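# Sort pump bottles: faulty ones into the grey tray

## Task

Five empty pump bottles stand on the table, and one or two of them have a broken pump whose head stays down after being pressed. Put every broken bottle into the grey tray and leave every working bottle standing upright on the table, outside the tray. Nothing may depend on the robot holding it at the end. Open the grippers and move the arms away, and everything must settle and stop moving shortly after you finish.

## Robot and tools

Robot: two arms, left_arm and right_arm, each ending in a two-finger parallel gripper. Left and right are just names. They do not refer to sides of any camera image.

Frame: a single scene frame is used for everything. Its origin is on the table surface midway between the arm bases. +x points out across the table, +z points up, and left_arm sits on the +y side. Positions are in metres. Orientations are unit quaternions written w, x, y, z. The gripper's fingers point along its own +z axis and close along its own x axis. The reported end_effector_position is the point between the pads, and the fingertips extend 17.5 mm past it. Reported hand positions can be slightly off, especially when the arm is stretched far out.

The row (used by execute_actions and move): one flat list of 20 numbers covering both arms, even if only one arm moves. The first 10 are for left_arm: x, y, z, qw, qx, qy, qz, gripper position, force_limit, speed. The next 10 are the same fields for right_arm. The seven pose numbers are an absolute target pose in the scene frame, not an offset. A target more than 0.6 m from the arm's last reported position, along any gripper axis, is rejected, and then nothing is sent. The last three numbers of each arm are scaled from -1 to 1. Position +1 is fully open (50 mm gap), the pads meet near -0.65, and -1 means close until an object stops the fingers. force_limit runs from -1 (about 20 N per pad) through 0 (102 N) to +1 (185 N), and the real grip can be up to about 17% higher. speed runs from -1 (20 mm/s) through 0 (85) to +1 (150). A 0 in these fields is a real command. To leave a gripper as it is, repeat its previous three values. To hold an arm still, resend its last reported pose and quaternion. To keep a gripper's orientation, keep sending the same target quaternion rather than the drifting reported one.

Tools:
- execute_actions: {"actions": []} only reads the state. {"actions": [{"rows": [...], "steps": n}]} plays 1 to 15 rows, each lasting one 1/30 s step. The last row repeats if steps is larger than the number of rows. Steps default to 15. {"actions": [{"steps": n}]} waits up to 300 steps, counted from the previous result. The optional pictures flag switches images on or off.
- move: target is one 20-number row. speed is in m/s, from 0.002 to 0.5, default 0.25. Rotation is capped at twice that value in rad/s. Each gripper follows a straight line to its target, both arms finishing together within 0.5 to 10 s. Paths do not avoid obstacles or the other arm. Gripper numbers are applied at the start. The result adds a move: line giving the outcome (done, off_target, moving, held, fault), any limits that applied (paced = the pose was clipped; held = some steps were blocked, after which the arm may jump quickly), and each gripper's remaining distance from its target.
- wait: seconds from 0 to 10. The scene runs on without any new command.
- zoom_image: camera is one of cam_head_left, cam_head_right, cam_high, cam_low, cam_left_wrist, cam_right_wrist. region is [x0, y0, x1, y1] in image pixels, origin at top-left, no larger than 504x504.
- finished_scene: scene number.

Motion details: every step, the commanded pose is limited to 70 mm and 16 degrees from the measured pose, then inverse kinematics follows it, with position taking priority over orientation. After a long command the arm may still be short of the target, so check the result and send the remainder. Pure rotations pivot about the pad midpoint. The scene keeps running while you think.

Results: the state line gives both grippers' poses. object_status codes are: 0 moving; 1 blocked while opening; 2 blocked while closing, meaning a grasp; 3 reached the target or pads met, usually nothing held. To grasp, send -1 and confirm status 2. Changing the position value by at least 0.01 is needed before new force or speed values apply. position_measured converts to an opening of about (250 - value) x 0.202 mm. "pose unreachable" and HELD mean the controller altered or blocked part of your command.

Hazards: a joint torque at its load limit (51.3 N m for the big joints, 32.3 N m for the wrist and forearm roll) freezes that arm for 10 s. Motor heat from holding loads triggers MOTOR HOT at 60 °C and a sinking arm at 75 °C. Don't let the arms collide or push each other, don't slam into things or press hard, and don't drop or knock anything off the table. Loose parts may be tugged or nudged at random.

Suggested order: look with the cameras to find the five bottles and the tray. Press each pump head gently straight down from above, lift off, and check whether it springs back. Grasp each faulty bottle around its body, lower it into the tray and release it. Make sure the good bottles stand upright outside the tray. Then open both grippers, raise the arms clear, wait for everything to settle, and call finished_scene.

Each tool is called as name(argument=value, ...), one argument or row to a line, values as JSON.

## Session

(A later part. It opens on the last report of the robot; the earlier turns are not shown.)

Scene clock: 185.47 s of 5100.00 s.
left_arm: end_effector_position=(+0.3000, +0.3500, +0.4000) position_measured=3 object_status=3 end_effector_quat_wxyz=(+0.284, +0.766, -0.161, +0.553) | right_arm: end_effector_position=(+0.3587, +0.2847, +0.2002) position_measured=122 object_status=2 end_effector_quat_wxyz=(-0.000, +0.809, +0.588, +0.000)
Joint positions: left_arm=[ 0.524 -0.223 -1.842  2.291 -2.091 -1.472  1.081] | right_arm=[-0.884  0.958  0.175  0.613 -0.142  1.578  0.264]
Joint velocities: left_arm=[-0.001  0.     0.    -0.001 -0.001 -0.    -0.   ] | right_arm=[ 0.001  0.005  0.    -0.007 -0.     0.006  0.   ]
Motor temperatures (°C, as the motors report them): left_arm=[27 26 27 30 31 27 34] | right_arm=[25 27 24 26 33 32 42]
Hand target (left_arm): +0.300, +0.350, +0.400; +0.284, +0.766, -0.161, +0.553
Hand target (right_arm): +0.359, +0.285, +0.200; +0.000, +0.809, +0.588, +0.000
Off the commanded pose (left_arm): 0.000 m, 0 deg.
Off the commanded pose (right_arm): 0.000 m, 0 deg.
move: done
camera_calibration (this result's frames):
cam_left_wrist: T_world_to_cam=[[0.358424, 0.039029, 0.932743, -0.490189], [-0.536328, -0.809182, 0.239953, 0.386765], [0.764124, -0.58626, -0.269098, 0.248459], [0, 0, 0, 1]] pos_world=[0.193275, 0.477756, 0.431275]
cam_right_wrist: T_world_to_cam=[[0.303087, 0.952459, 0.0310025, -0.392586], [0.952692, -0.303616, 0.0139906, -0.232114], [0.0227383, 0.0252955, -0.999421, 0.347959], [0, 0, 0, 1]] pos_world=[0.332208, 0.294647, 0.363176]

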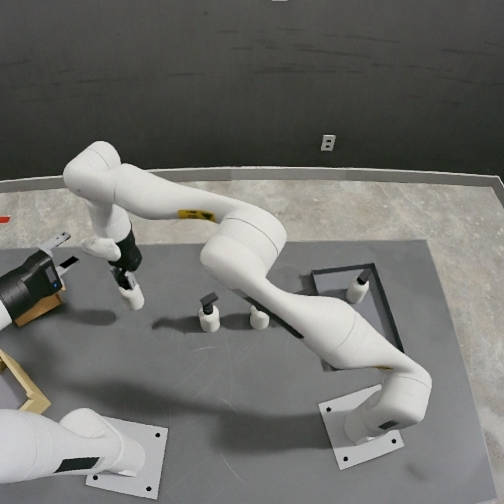

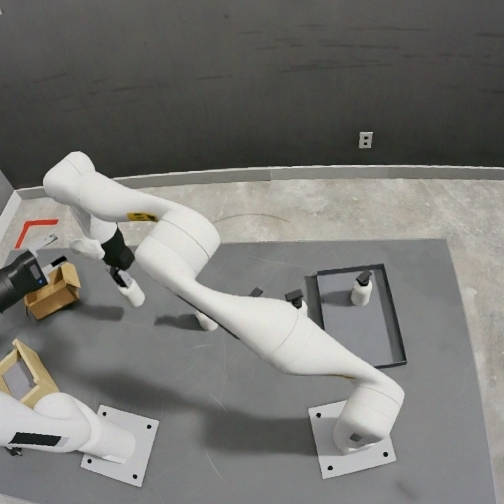

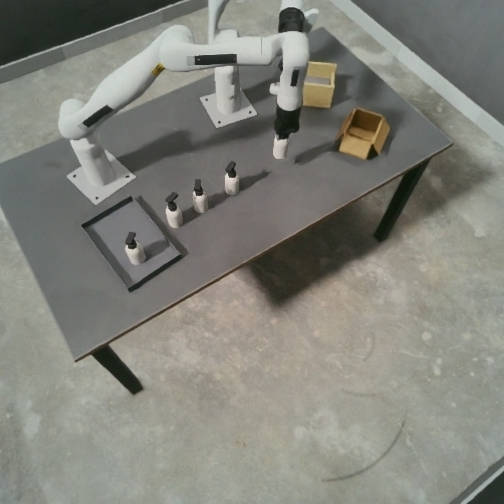

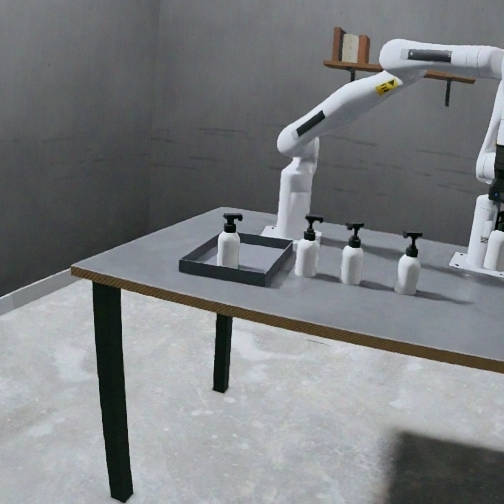

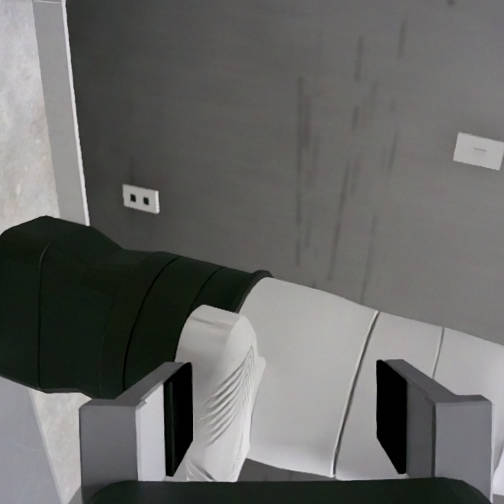

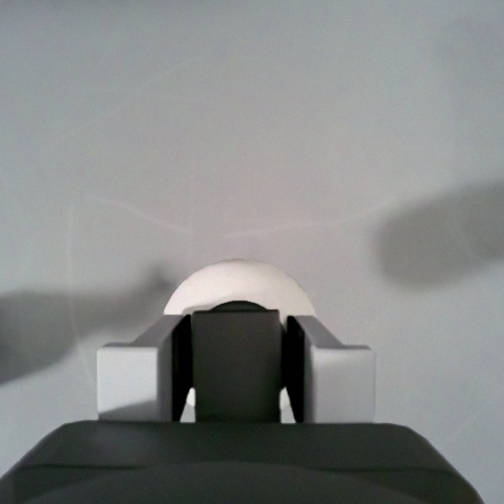

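move(
  target=[0.30,0.35,0.40,0.284,0.766,-0.161,0.553,1,0,0,0.35,0.20,0.305,0,0.809,0.588,0,-1,0,0],
  speed=0.2,
)

move(
  target=[0.30,0.35,0.40,0.284,0.766,-0.161,0.553,1,0,0,0.29,-0.315,0.305,0,0.809,0.588,0,-1,0,0],
)

move(
  target=[0.30,0.35,0.40,0.284,0.766,-0.161,0.553,1,0,0,0.29,-0.315,0.116,0,0.809,0.588,0,-1,0,0],
  speed=0.15,
)

move(
  target=[0.30,0.35,0.40,0.284,0.766,-0.161,0.553,1,0,0,0.29,-0.315,0.108,0,0.809,0.588,0,-1,0,0],
  speed=0.02,
)

move(
  target=[0.30,0.35,0.40,0.284,0.766,-0.161,0.553,1,0,0,0.29,-0.315,0.108,0,0.809,0.588,0,1,0,0],
)

move(
  target=[0.30,0.35,0.40,0.284,0.766,-0.161,0.553,1,0,0,0.29,-0.315,0.25,0,0.809,0.588,0,1,0,0],
)

Scene clock: 196.73 s of 5100.00 s.
left_arm: end_effector_position=(+0.3000, +0.3500, +0.4000) position_measured=3 object_status=3 end_effector_quat_wxyz=(+0.284, +0.766, -0.161, +0.553) | right_arm: end_effector_position=(+0.3502, +0.1997, +0.3046) position_measured=122 object_status=2 end_effector_quat_wxyz=(+0.000, +0.809, +0.588, -0.000)
Joint positions: left_arm=[ 0.524 -0.223 -1.842  2.291 -2.091 -1.472  1.081] | right_arm=[-0.848  0.699  0.188  0.793 -0.121  1.658  0.334]
Joint velocities: left_arm=[-0.    -0.001  0.001 -0.    -0.001  0.001  0.   ] | right_arm=[ 0.    -0.006 -0.     0.002  0.     0.     0.   ]
Motor temperatures (°C, as the motors report them): left_arm=[27 26 27 30 31 27 34] | right_arm=[25 27 24 26 33 32 42]
Hand target (left_arm): +0.300, +0.350, +0.400; +0.284, +0.766, -0.161, +0.553
Hand target (right_arm): +0.350, +0.200, +0.305; +0.000, +0.809, +0.588, -0.000
Off the commanded pose (left_arm): 0.000 m, 0 deg.
Off the commanded pose (right_arm): 0.001 m, 0 deg.
After step 90, 7.13 s passed at rest.
move: done
camera_calibration (this result's frames):
cam_left_wrist: T_world_to_cam=[[0.358424, 0.0390288, 0.932743, -0.490189], [-0.536328, -0.809182, 0.239952, 0.386765], [0.764124, -0.586261, -0.269098, 0.248459], [0, 0, 0, 1]] pos_world=[0.193275, 0.477756, 0.431275]
cam_right_wrist: T_world_to_cam=[[0.303106, 0.952481, 0.0300991, -0.311998], [0.952697, -0.303609, 0.0137453, -0.251125], [0.0222305, 0.0245091, -0.999452, 0.455032], [0, 0, 0, 1]] pos_world=[0.323699, 0.209776, 0.467626]

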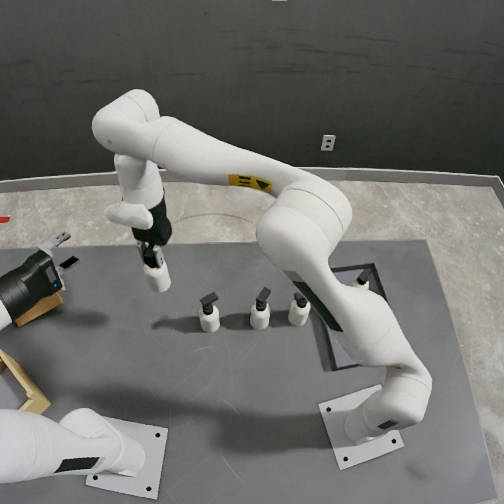

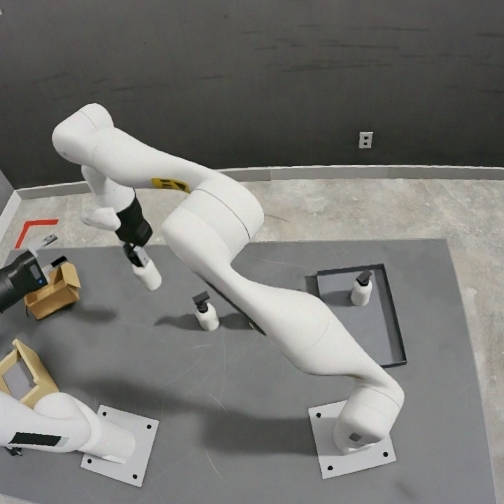

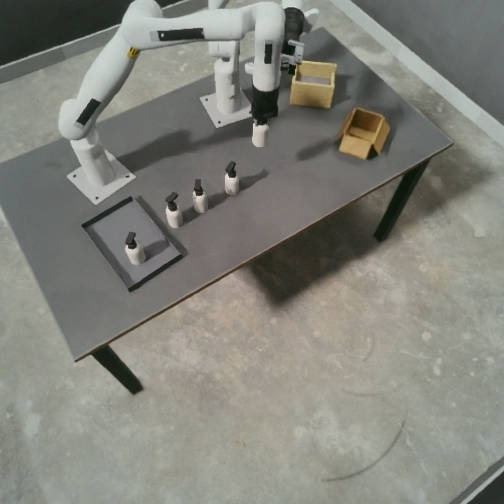

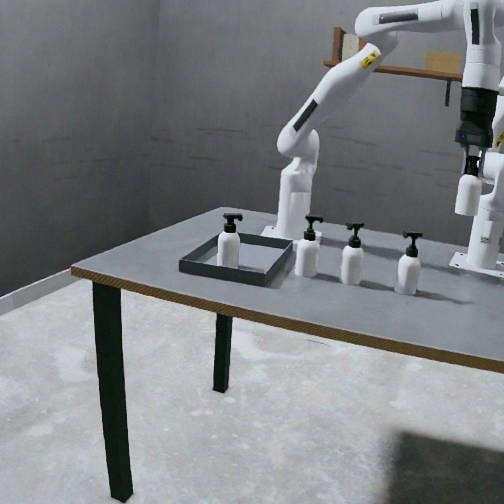

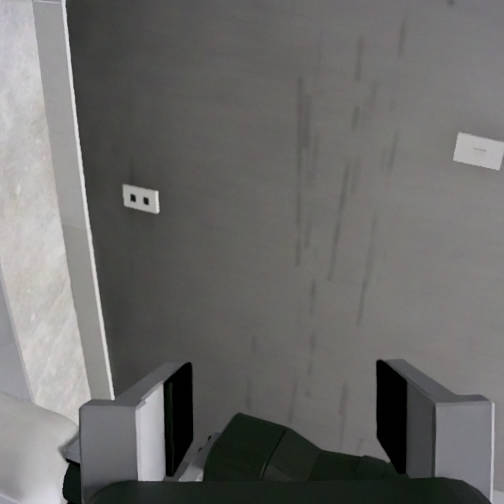

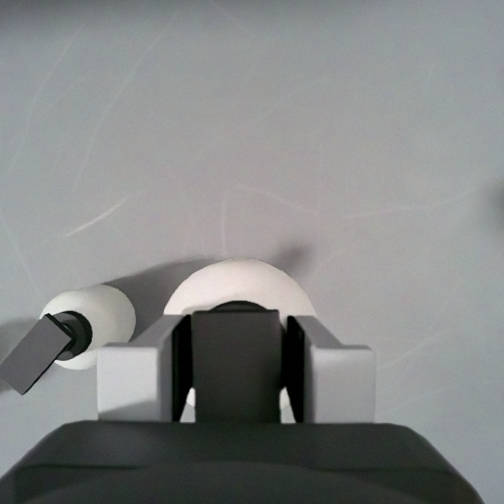

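Scene clock: 199.30 s of 5100.00 s.
left_arm: end_effector_position=(+0.3000, +0.3500, +0.4000) position_measured=3 object_status=3 end_effector_quat_wxyz=(+0.284, +0.766, -0.161, +0.553) | right_arm: end_effector_position=(+0.2912, -0.3160, +0.3043) position_measured=122 object_status=2 end_effector_quat_wxyz=(+0.001, +0.809, +0.588, -0.001)
Joint positions: left_arm=[ 0.524 -0.223 -1.842  2.291 -2.091 -1.472  1.081] | right_arm=[-0.345 -0.08   0.573  1.858  0.047  1.352  1.265]
Joint velocities: left_arm=[ 0.     0.001  0.     0.     0.001 -0.    -0.   ] | right_arm=[ 0.003  0.002  0.006 -0.001 -0.002  0.001  0.005]
Motor temperatures (°C, as the motors report them): left_arm=[27 26 27 30 31 27 34] | right_arm=[25 27 24 26 33 32 42]
Hand target (left_arm): +0.300, +0.350, +0.400; +0.284, +0.766, -0.161, +0.553
Hand target (right_arm): +0.291, -0.316, +0.304; +0.001, +0.809, +0.588, -0.001
Off the commanded pose (left_arm): 0.000 m, 0 deg.
Off the commanded pose (right_arm): 0.002 m, 0 deg.
move: done
camera_calibration (this result's frames):
cam_left_wrist: T_world_to_cam=[[0.358424, 0.0390287, 0.932743, -0.490189], [-0.536328, -0.809182, 0.239952, 0.386765], [0.764124, -0.586261, -0.269098, 0.248459], [0, 0, 0, 1]] pos_world=[0.193275, 0.477756, 0.431275]
cam_right_wrist: T_world_to_cam=[[0.3024, 0.952783, 0.027562, 0.198196], [0.952929, -0.302858, 0.0142351, -0.351546], [0.0219104, 0.02196, -0.999519, 0.467959], [0, 0, 0, 1]] pos_world=[0.264811, -0.305582, 0.467275]

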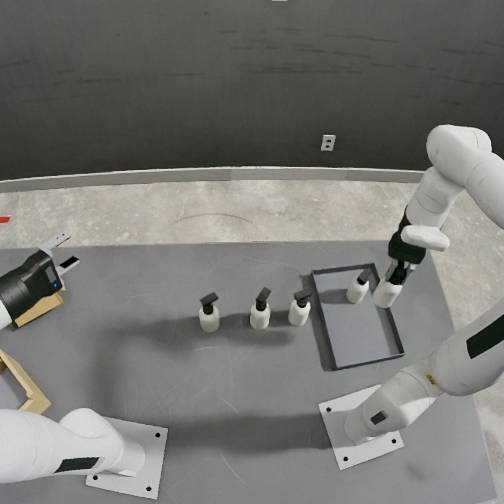

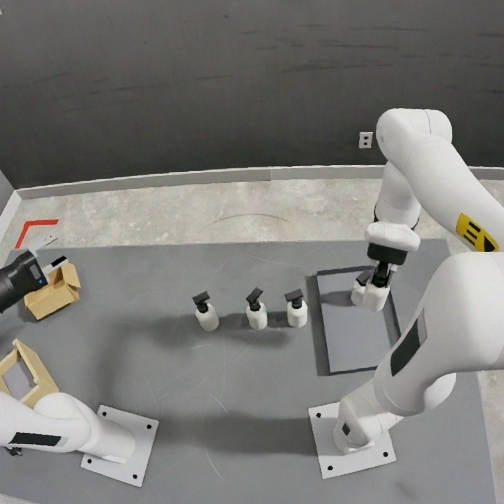

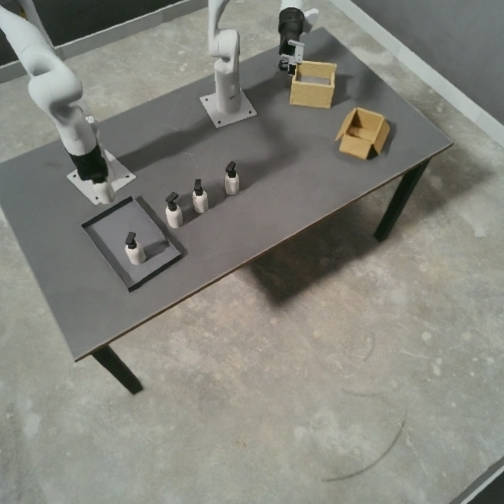

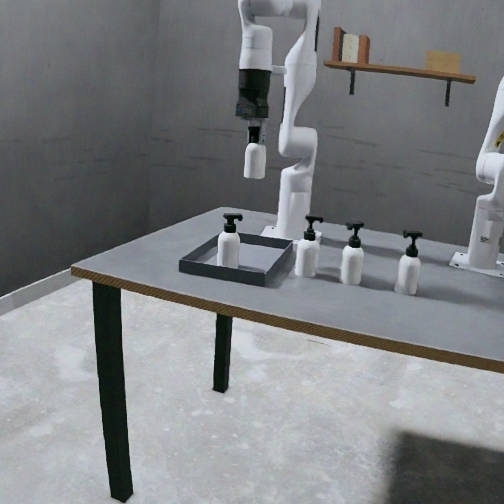

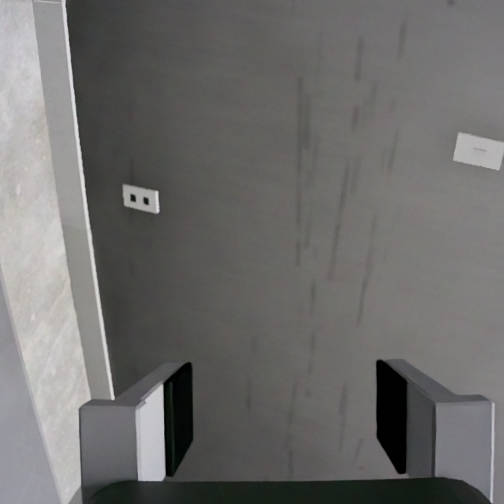

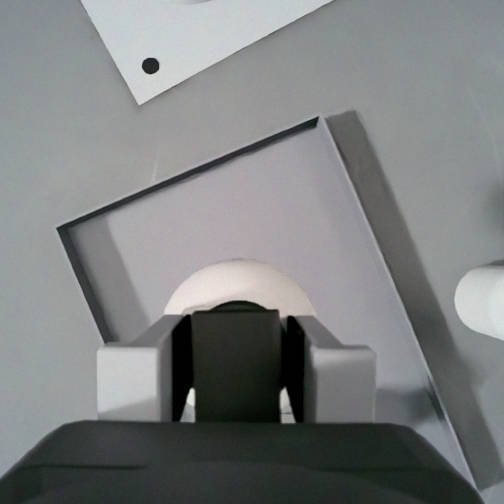

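Scene clock: 201.07 s of 5100.00 s.
left_arm: end_effector_position=(+0.3000, +0.3500, +0.4000) position_measured=3 object_status=3 end_effector_quat_wxyz=(+0.284, +0.766, -0.161, +0.553) | right_arm: end_effector_position=(+0.2909, -0.3146, +0.1159) position_measured=122 object_status=2 end_effector_quat_wxyz=(+0.000, +0.808, +0.589, +0.000)
Joint positions: left_arm=[ 0.524 -0.223 -1.842  2.291 -2.091 -1.472  1.081] | right_arm=[-0.213  0.254  0.585  2.274 -0.226  0.667  1.587]
Joint velocities: left_arm=[ 0.001  0.    -0.    -0.     0.001  0.002  0.   ] | right_arm=[ 0.006  0.006  0.002  0.    -0.003 -0.002  0.005]
Motor temperatures (°C, as the motors report them): left_arm=[27 26 27 30 31 27 34] | right_arm=[25 27 24 26 33 32 42]
Hand target (left_arm): +0.300, +0.350, +0.400; +0.284, +0.766, -0.161, +0.553
Hand target (right_arm): +0.291, -0.315, +0.116; +0.000, +0.808, +0.589, -0.000
Off the commanded pose (left_arm): 0.000 m, 0 deg.
Off the commanded pose (right_arm): 0.001 m, 0 deg.
move: done
camera_calibration (this result's frames):
cam_left_wrist: T_world_to_cam=[[0.358423, 0.039029, 0.932743, -0.490189], [-0.536328, -0.809182, 0.239953, 0.386765], [0.764124, -0.586261, -0.269097, 0.248459], [0, 0, 0, 1]] pos_world=[0.193275, 0.477756, 0.431275]
cam_right_wrist: T_world_to_cam=[[0.300373, 0.953324, 0.0308051, 0.202464], [0.953547, -0.300906, 0.0142932, -0.347638], [0.0228955, 0.0250808, -0.999423, 0.280366], [0, 0, 0, 1]] pos_world=[0.264255, -0.304651, 0.278936]

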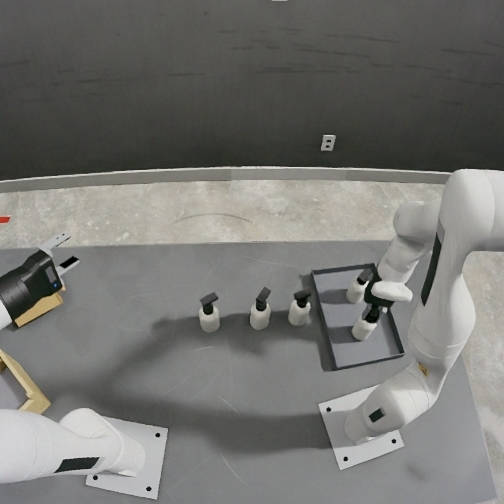

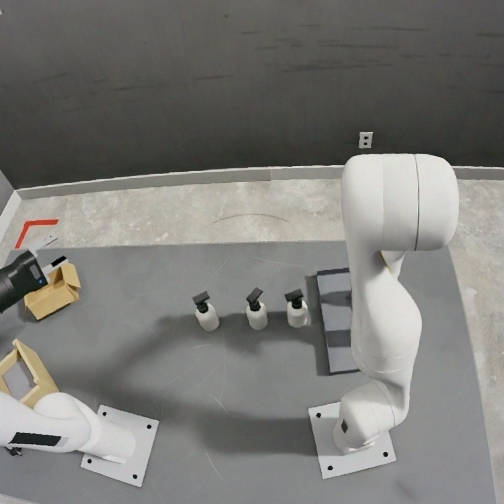

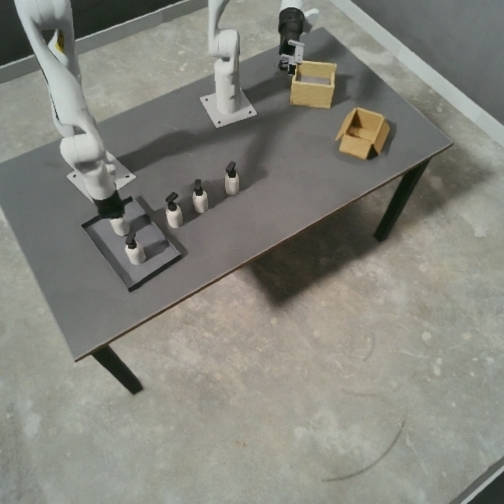

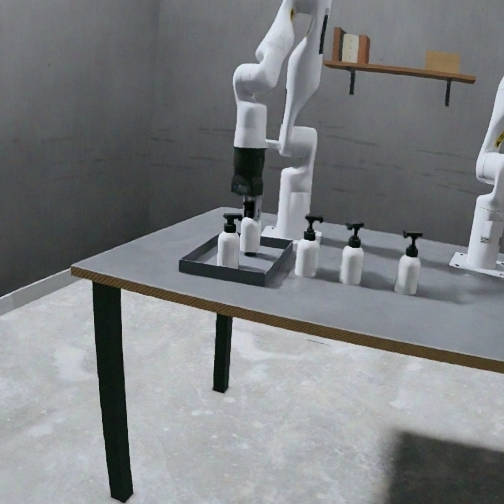

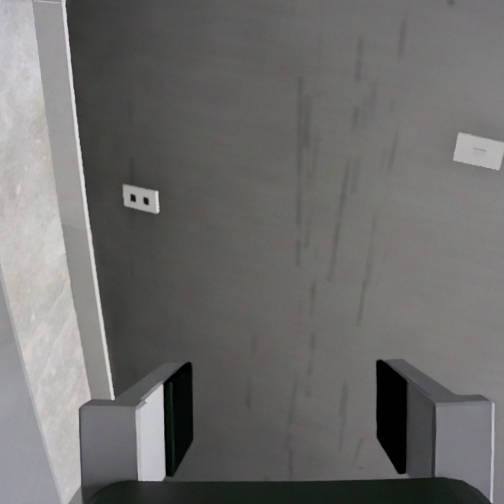

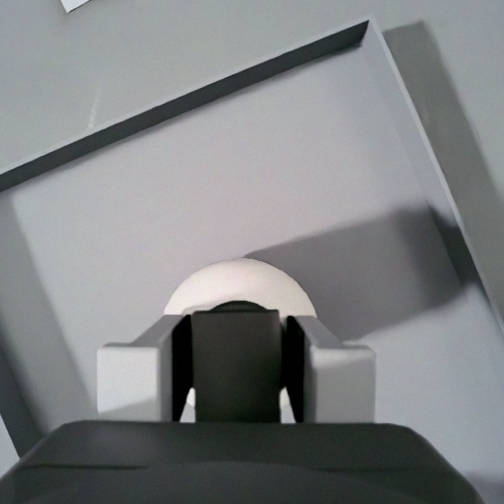

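Scene clock: 201.77 s of 5100.00 s.
left_arm: end_effector_position=(+0.3000, +0.3500, +0.4000) position_measured=3 object_status=3 end_effector_quat_wxyz=(+0.284, +0.766, -0.161, +0.553) | right_arm: end_effector_position=(+0.2901, -0.3149, +0.1081) position_measured=122 object_status=2 end_effector_quat_wxyz=(+0.000, +0.809, +0.588, +0.000)
Joint positions: left_arm=[ 0.524 -0.223 -1.842  2.291 -2.091 -1.472  1.081] | right_arm=[-0.197  0.274  0.573  2.287 -0.249  0.637  1.61 ]
Joint velocities: left_arm=[-0.001  0.001 -0.001  0.001  0.    -0.     0.   ] | right_arm=[ 0.003  0.004 -0.001  0.001 -0.004 -0.003  0.004]
Motor temperatures (°C, as the motors report them): left_arm=[27 26 27 30 31 27 34] | right_arm=[25 27 24 26 33 32 42]
Hand target (left_arm): +0.300, +0.350, +0.400; +0.284, +0.766, -0.161, +0.553
Hand target (right_arm): +0.290, -0.315, +0.108; +0.000, +0.809, +0.588, -0.000
Off the commanded pose (left_arm): 0.000 m, 0 deg.
Off the commanded pose (right_arm): 0.000 m, 0 deg.
move: done
camera_calibration (this result's frames):
cam_left_wrist: T_world_to_cam=[[0.358424, 0.0390288, 0.932743, -0.490189], [-0.536328, -0.809182, 0.239952, 0.386765], [0.764124, -0.58626, -0.269098, 0.248459], [0, 0, 0, 1]] pos_world=[0.193275, 0.477756, 0.431275]
cam_right_wrist: T_world_to_cam=[[0.302271, 0.952724, 0.0308068, 0.202504], [0.952952, -0.302797, 0.0140441, -0.347302], [0.0227083, 0.0251122, -0.999427, 0.272639], [0, 0, 0, 1]] pos_world=[0.26356, -0.304939, 0.271122]

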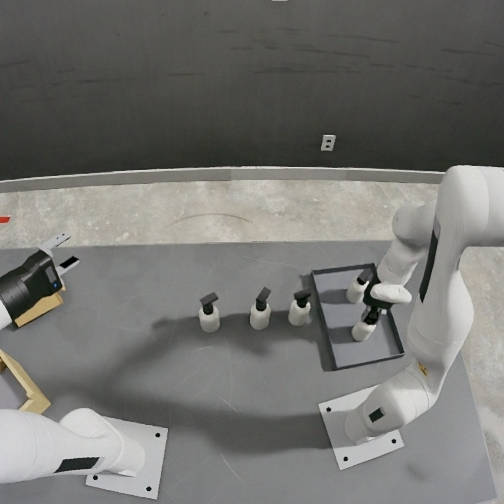

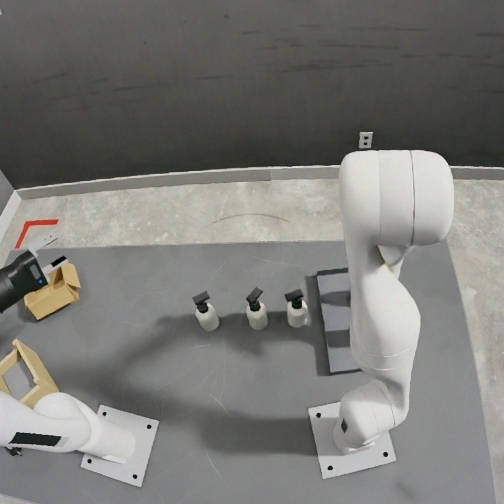

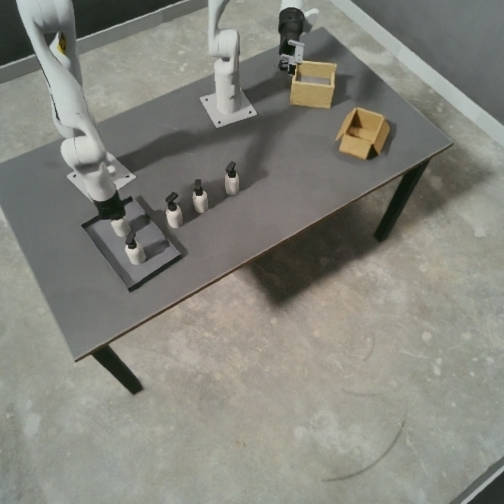

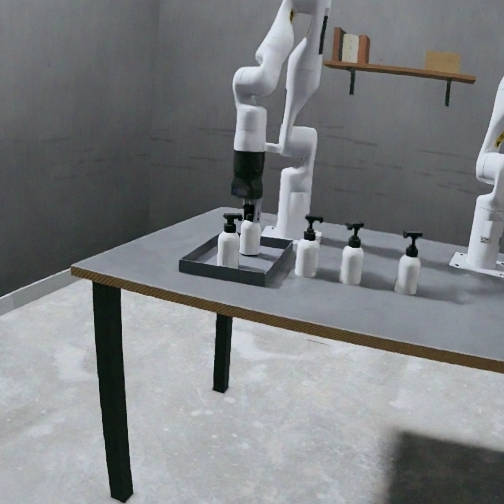

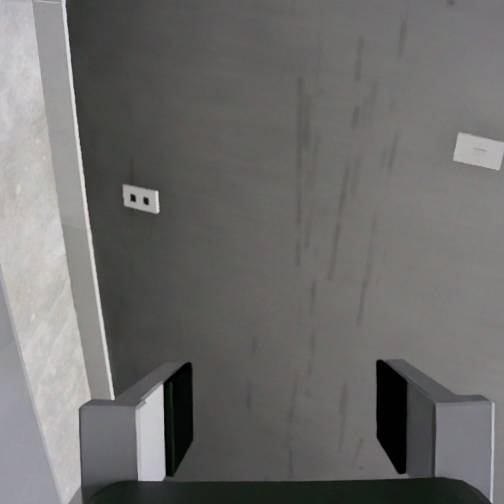

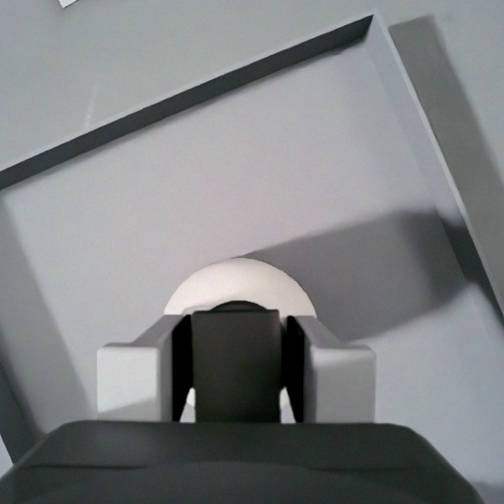

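Scene clock: 202.47 s of 5100.00 s.
left_arm: end_effector_position=(+0.3000, +0.3500, +0.4000) position_measured=3 object_status=3 end_effector_quat_wxyz=(+0.284, +0.766, -0.161, +0.553) | right_arm: end_effector_position=(+0.2900, -0.3150, +0.1080) position_measured=3 object_status=3 end_effector_quat_wxyz=(+0.000, +0.809, +0.588, +0.000)
Joint positions: left_arm=[ 0.524 -0.223 -1.842  2.291 -2.091 -1.472  1.081] | right_arm=[-0.196  0.274  0.573  2.287 -0.25   0.637  1.61 ]
Joint velocities: left_arm=[ 0.001 -0.001 -0.001 -0.001  0.    -0.     0.   ] | right_arm=[-0.     0.001 -0.    -0.    -0.     0.    -0.001]
Motor temperatures (°C, as the motors report them): left_arm=[27 26 27 30 31 27 34] | right_arm=[25 27 24 26 33 32 42]
Hand target (left_arm): +0.300, +0.350, +0.400; +0.284, +0.766, -0.161, +0.553
Hand target (right_arm): +0.290, -0.315, +0.108; +0.000, +0.809, +0.588, -0.000
Off the commanded pose (left_arm): 0.000 m, 0 deg.
Off the commanded pose (right_arm): 0.000 m, 0 deg.
move: done
camera_calibration (this result's frames):
cam_left_wrist: T_world_to_cam=[[0.358424, 0.0390286, 0.932743, -0.490189], [-0.536328, -0.809182, 0.239952, 0.386765], [0.764123, -0.586261, -0.269098, 0.248459], [0, 0, 0, 1]] pos_world=[0.193275, 0.477756, 0.431275]
cam_right_wrist: T_world_to_cam=[[0.302657, 0.952607, 0.0306369, 0.202516], [0.952835, -0.303174, 0.0138206, -0.347302], [0.0224539, 0.025009, -0.999435, 0.272572], [0, 0, 0, 1]] pos_world=[0.263508, -0.305027, 0.271013]

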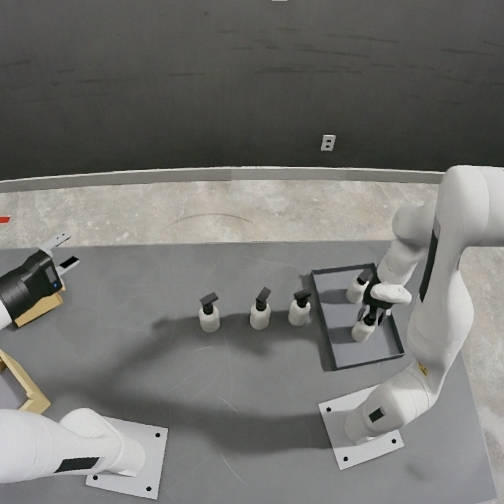

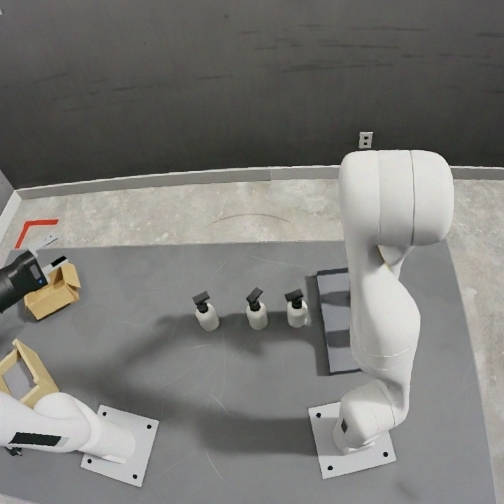

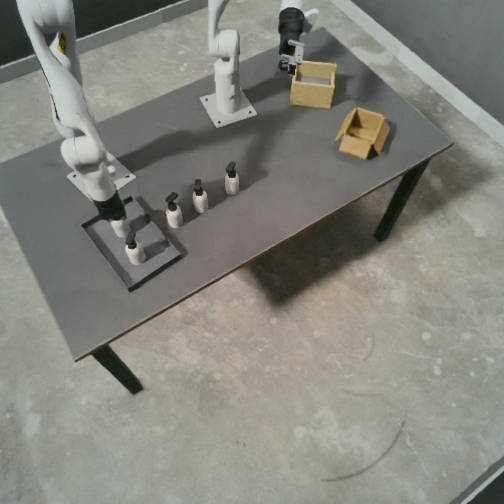

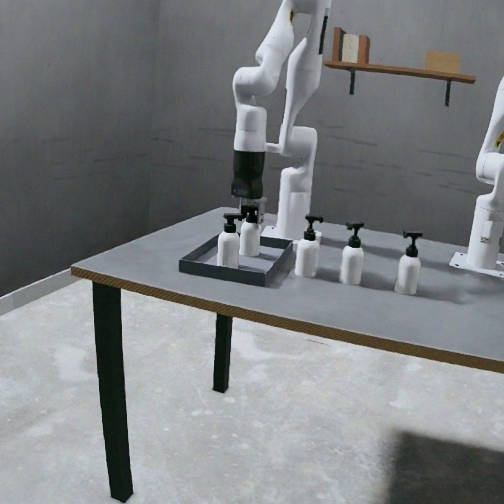

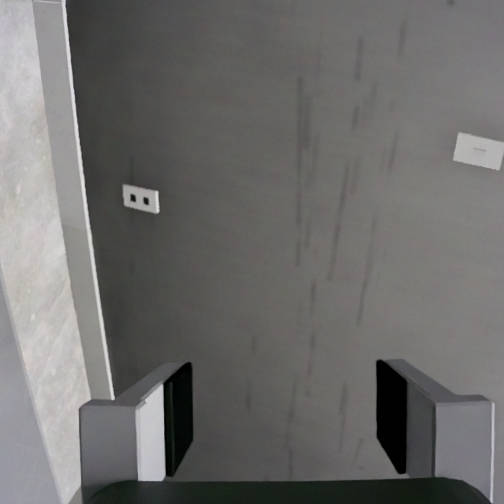

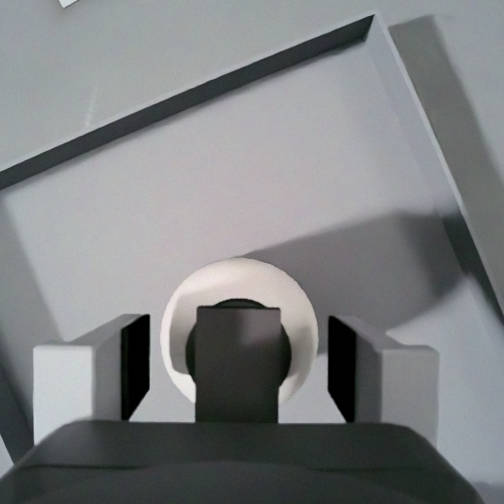

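Scene clock: 203.63 s of 5100.00 s.
left_arm: end_effector_position=(+0.3000, +0.3500, +0.4000) position_measured=3 object_status=3 end_effector_quat_wxyz=(+0.284, +0.766, -0.161, +0.553) | right_arm: end_effector_position=(+0.2894, -0.3152, +0.2501) position_measured=3 object_status=3 end_effector_quat_wxyz=(-0.000, +0.809, +0.587, -0.000)
Joint positions: left_arm=[ 0.524 -0.223 -1.842  2.291 -2.091 -1.472  1.081] | right_arm=[-0.336 -0.032  0.599  2.003  0.02   1.165  1.302]
Joint velocities: left_arm=[-0.001  0.    -0.001 -0.     0.001  0.     0.   ] | right_arm=[-0.001 -0.007 -0.002 -0.001  0.     0.002 -0.001]
Motor temperatures (°C, as the motors report them): left_arm=[27 26 27 30 31 27 34] | right_arm=[25 27 24 26 33 32 42]
Hand target (left_arm): +0.300, +0.350, +0.400; +0.284, +0.766, -0.161, +0.553
Hand target (right_arm): +0.289, -0.315, +0.250; -0.000, +0.809, +0.587, +0.000
Off the commanded pose (left_arm): 0.000 m, 0 deg.
Off the commanded pose (right_arm): 0.001 m, 0 deg.
move: done
camera_calibration (this result's frames):
cam_left_wrist: T_world_to_cam=[[0.358423, 0.039029, 0.932743, -0.490189], [-0.536328, -0.809182, 0.239953, 0.386765], [0.764124, -0.586261, -0.269097, 0.248459], [0, 0, 0, 1]] pos_world=[0.193275, 0.477756, 0.431275]
cam_right_wrist: T_world_to_cam=[[0.304178, 0.952128, 0.0304681, 0.198018], [0.952357, -0.304685, 0.0135594, -0.349071], [0.0221935, 0.0248921, -0.999444, 0.414656], [0, 0, 0, 1]] pos_world=[0.263004, -0.305217, 0.413125]

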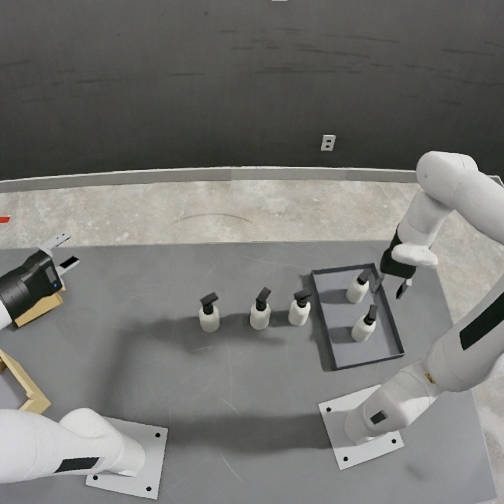

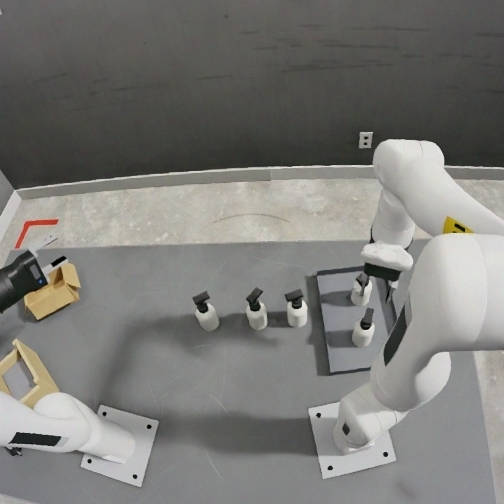

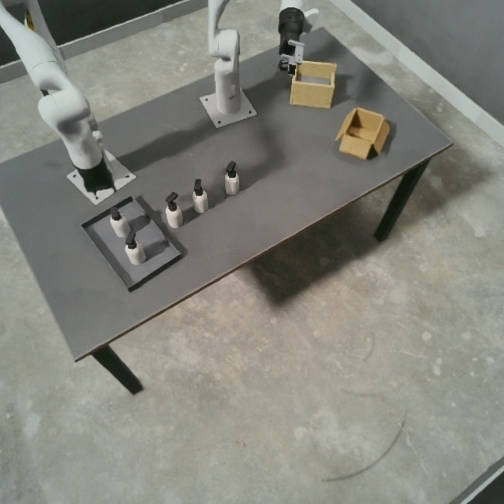

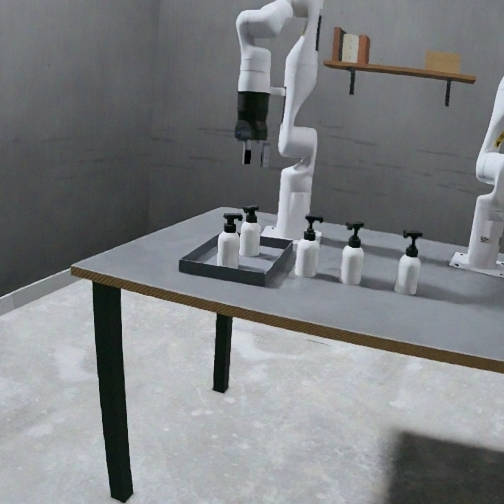

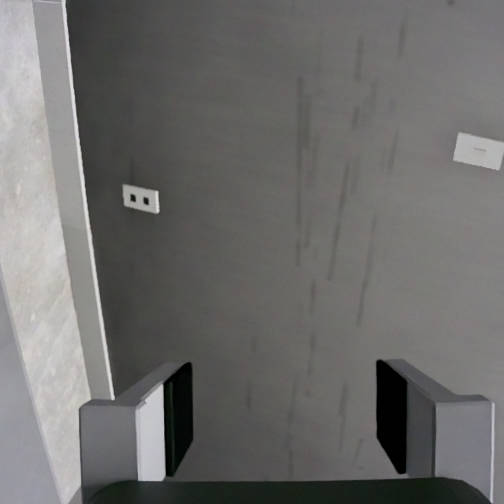

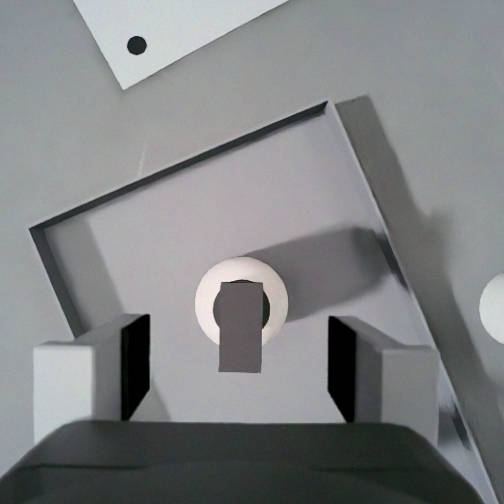

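finished_scene(
  scene=2,
)

The scene is finished: the task was done.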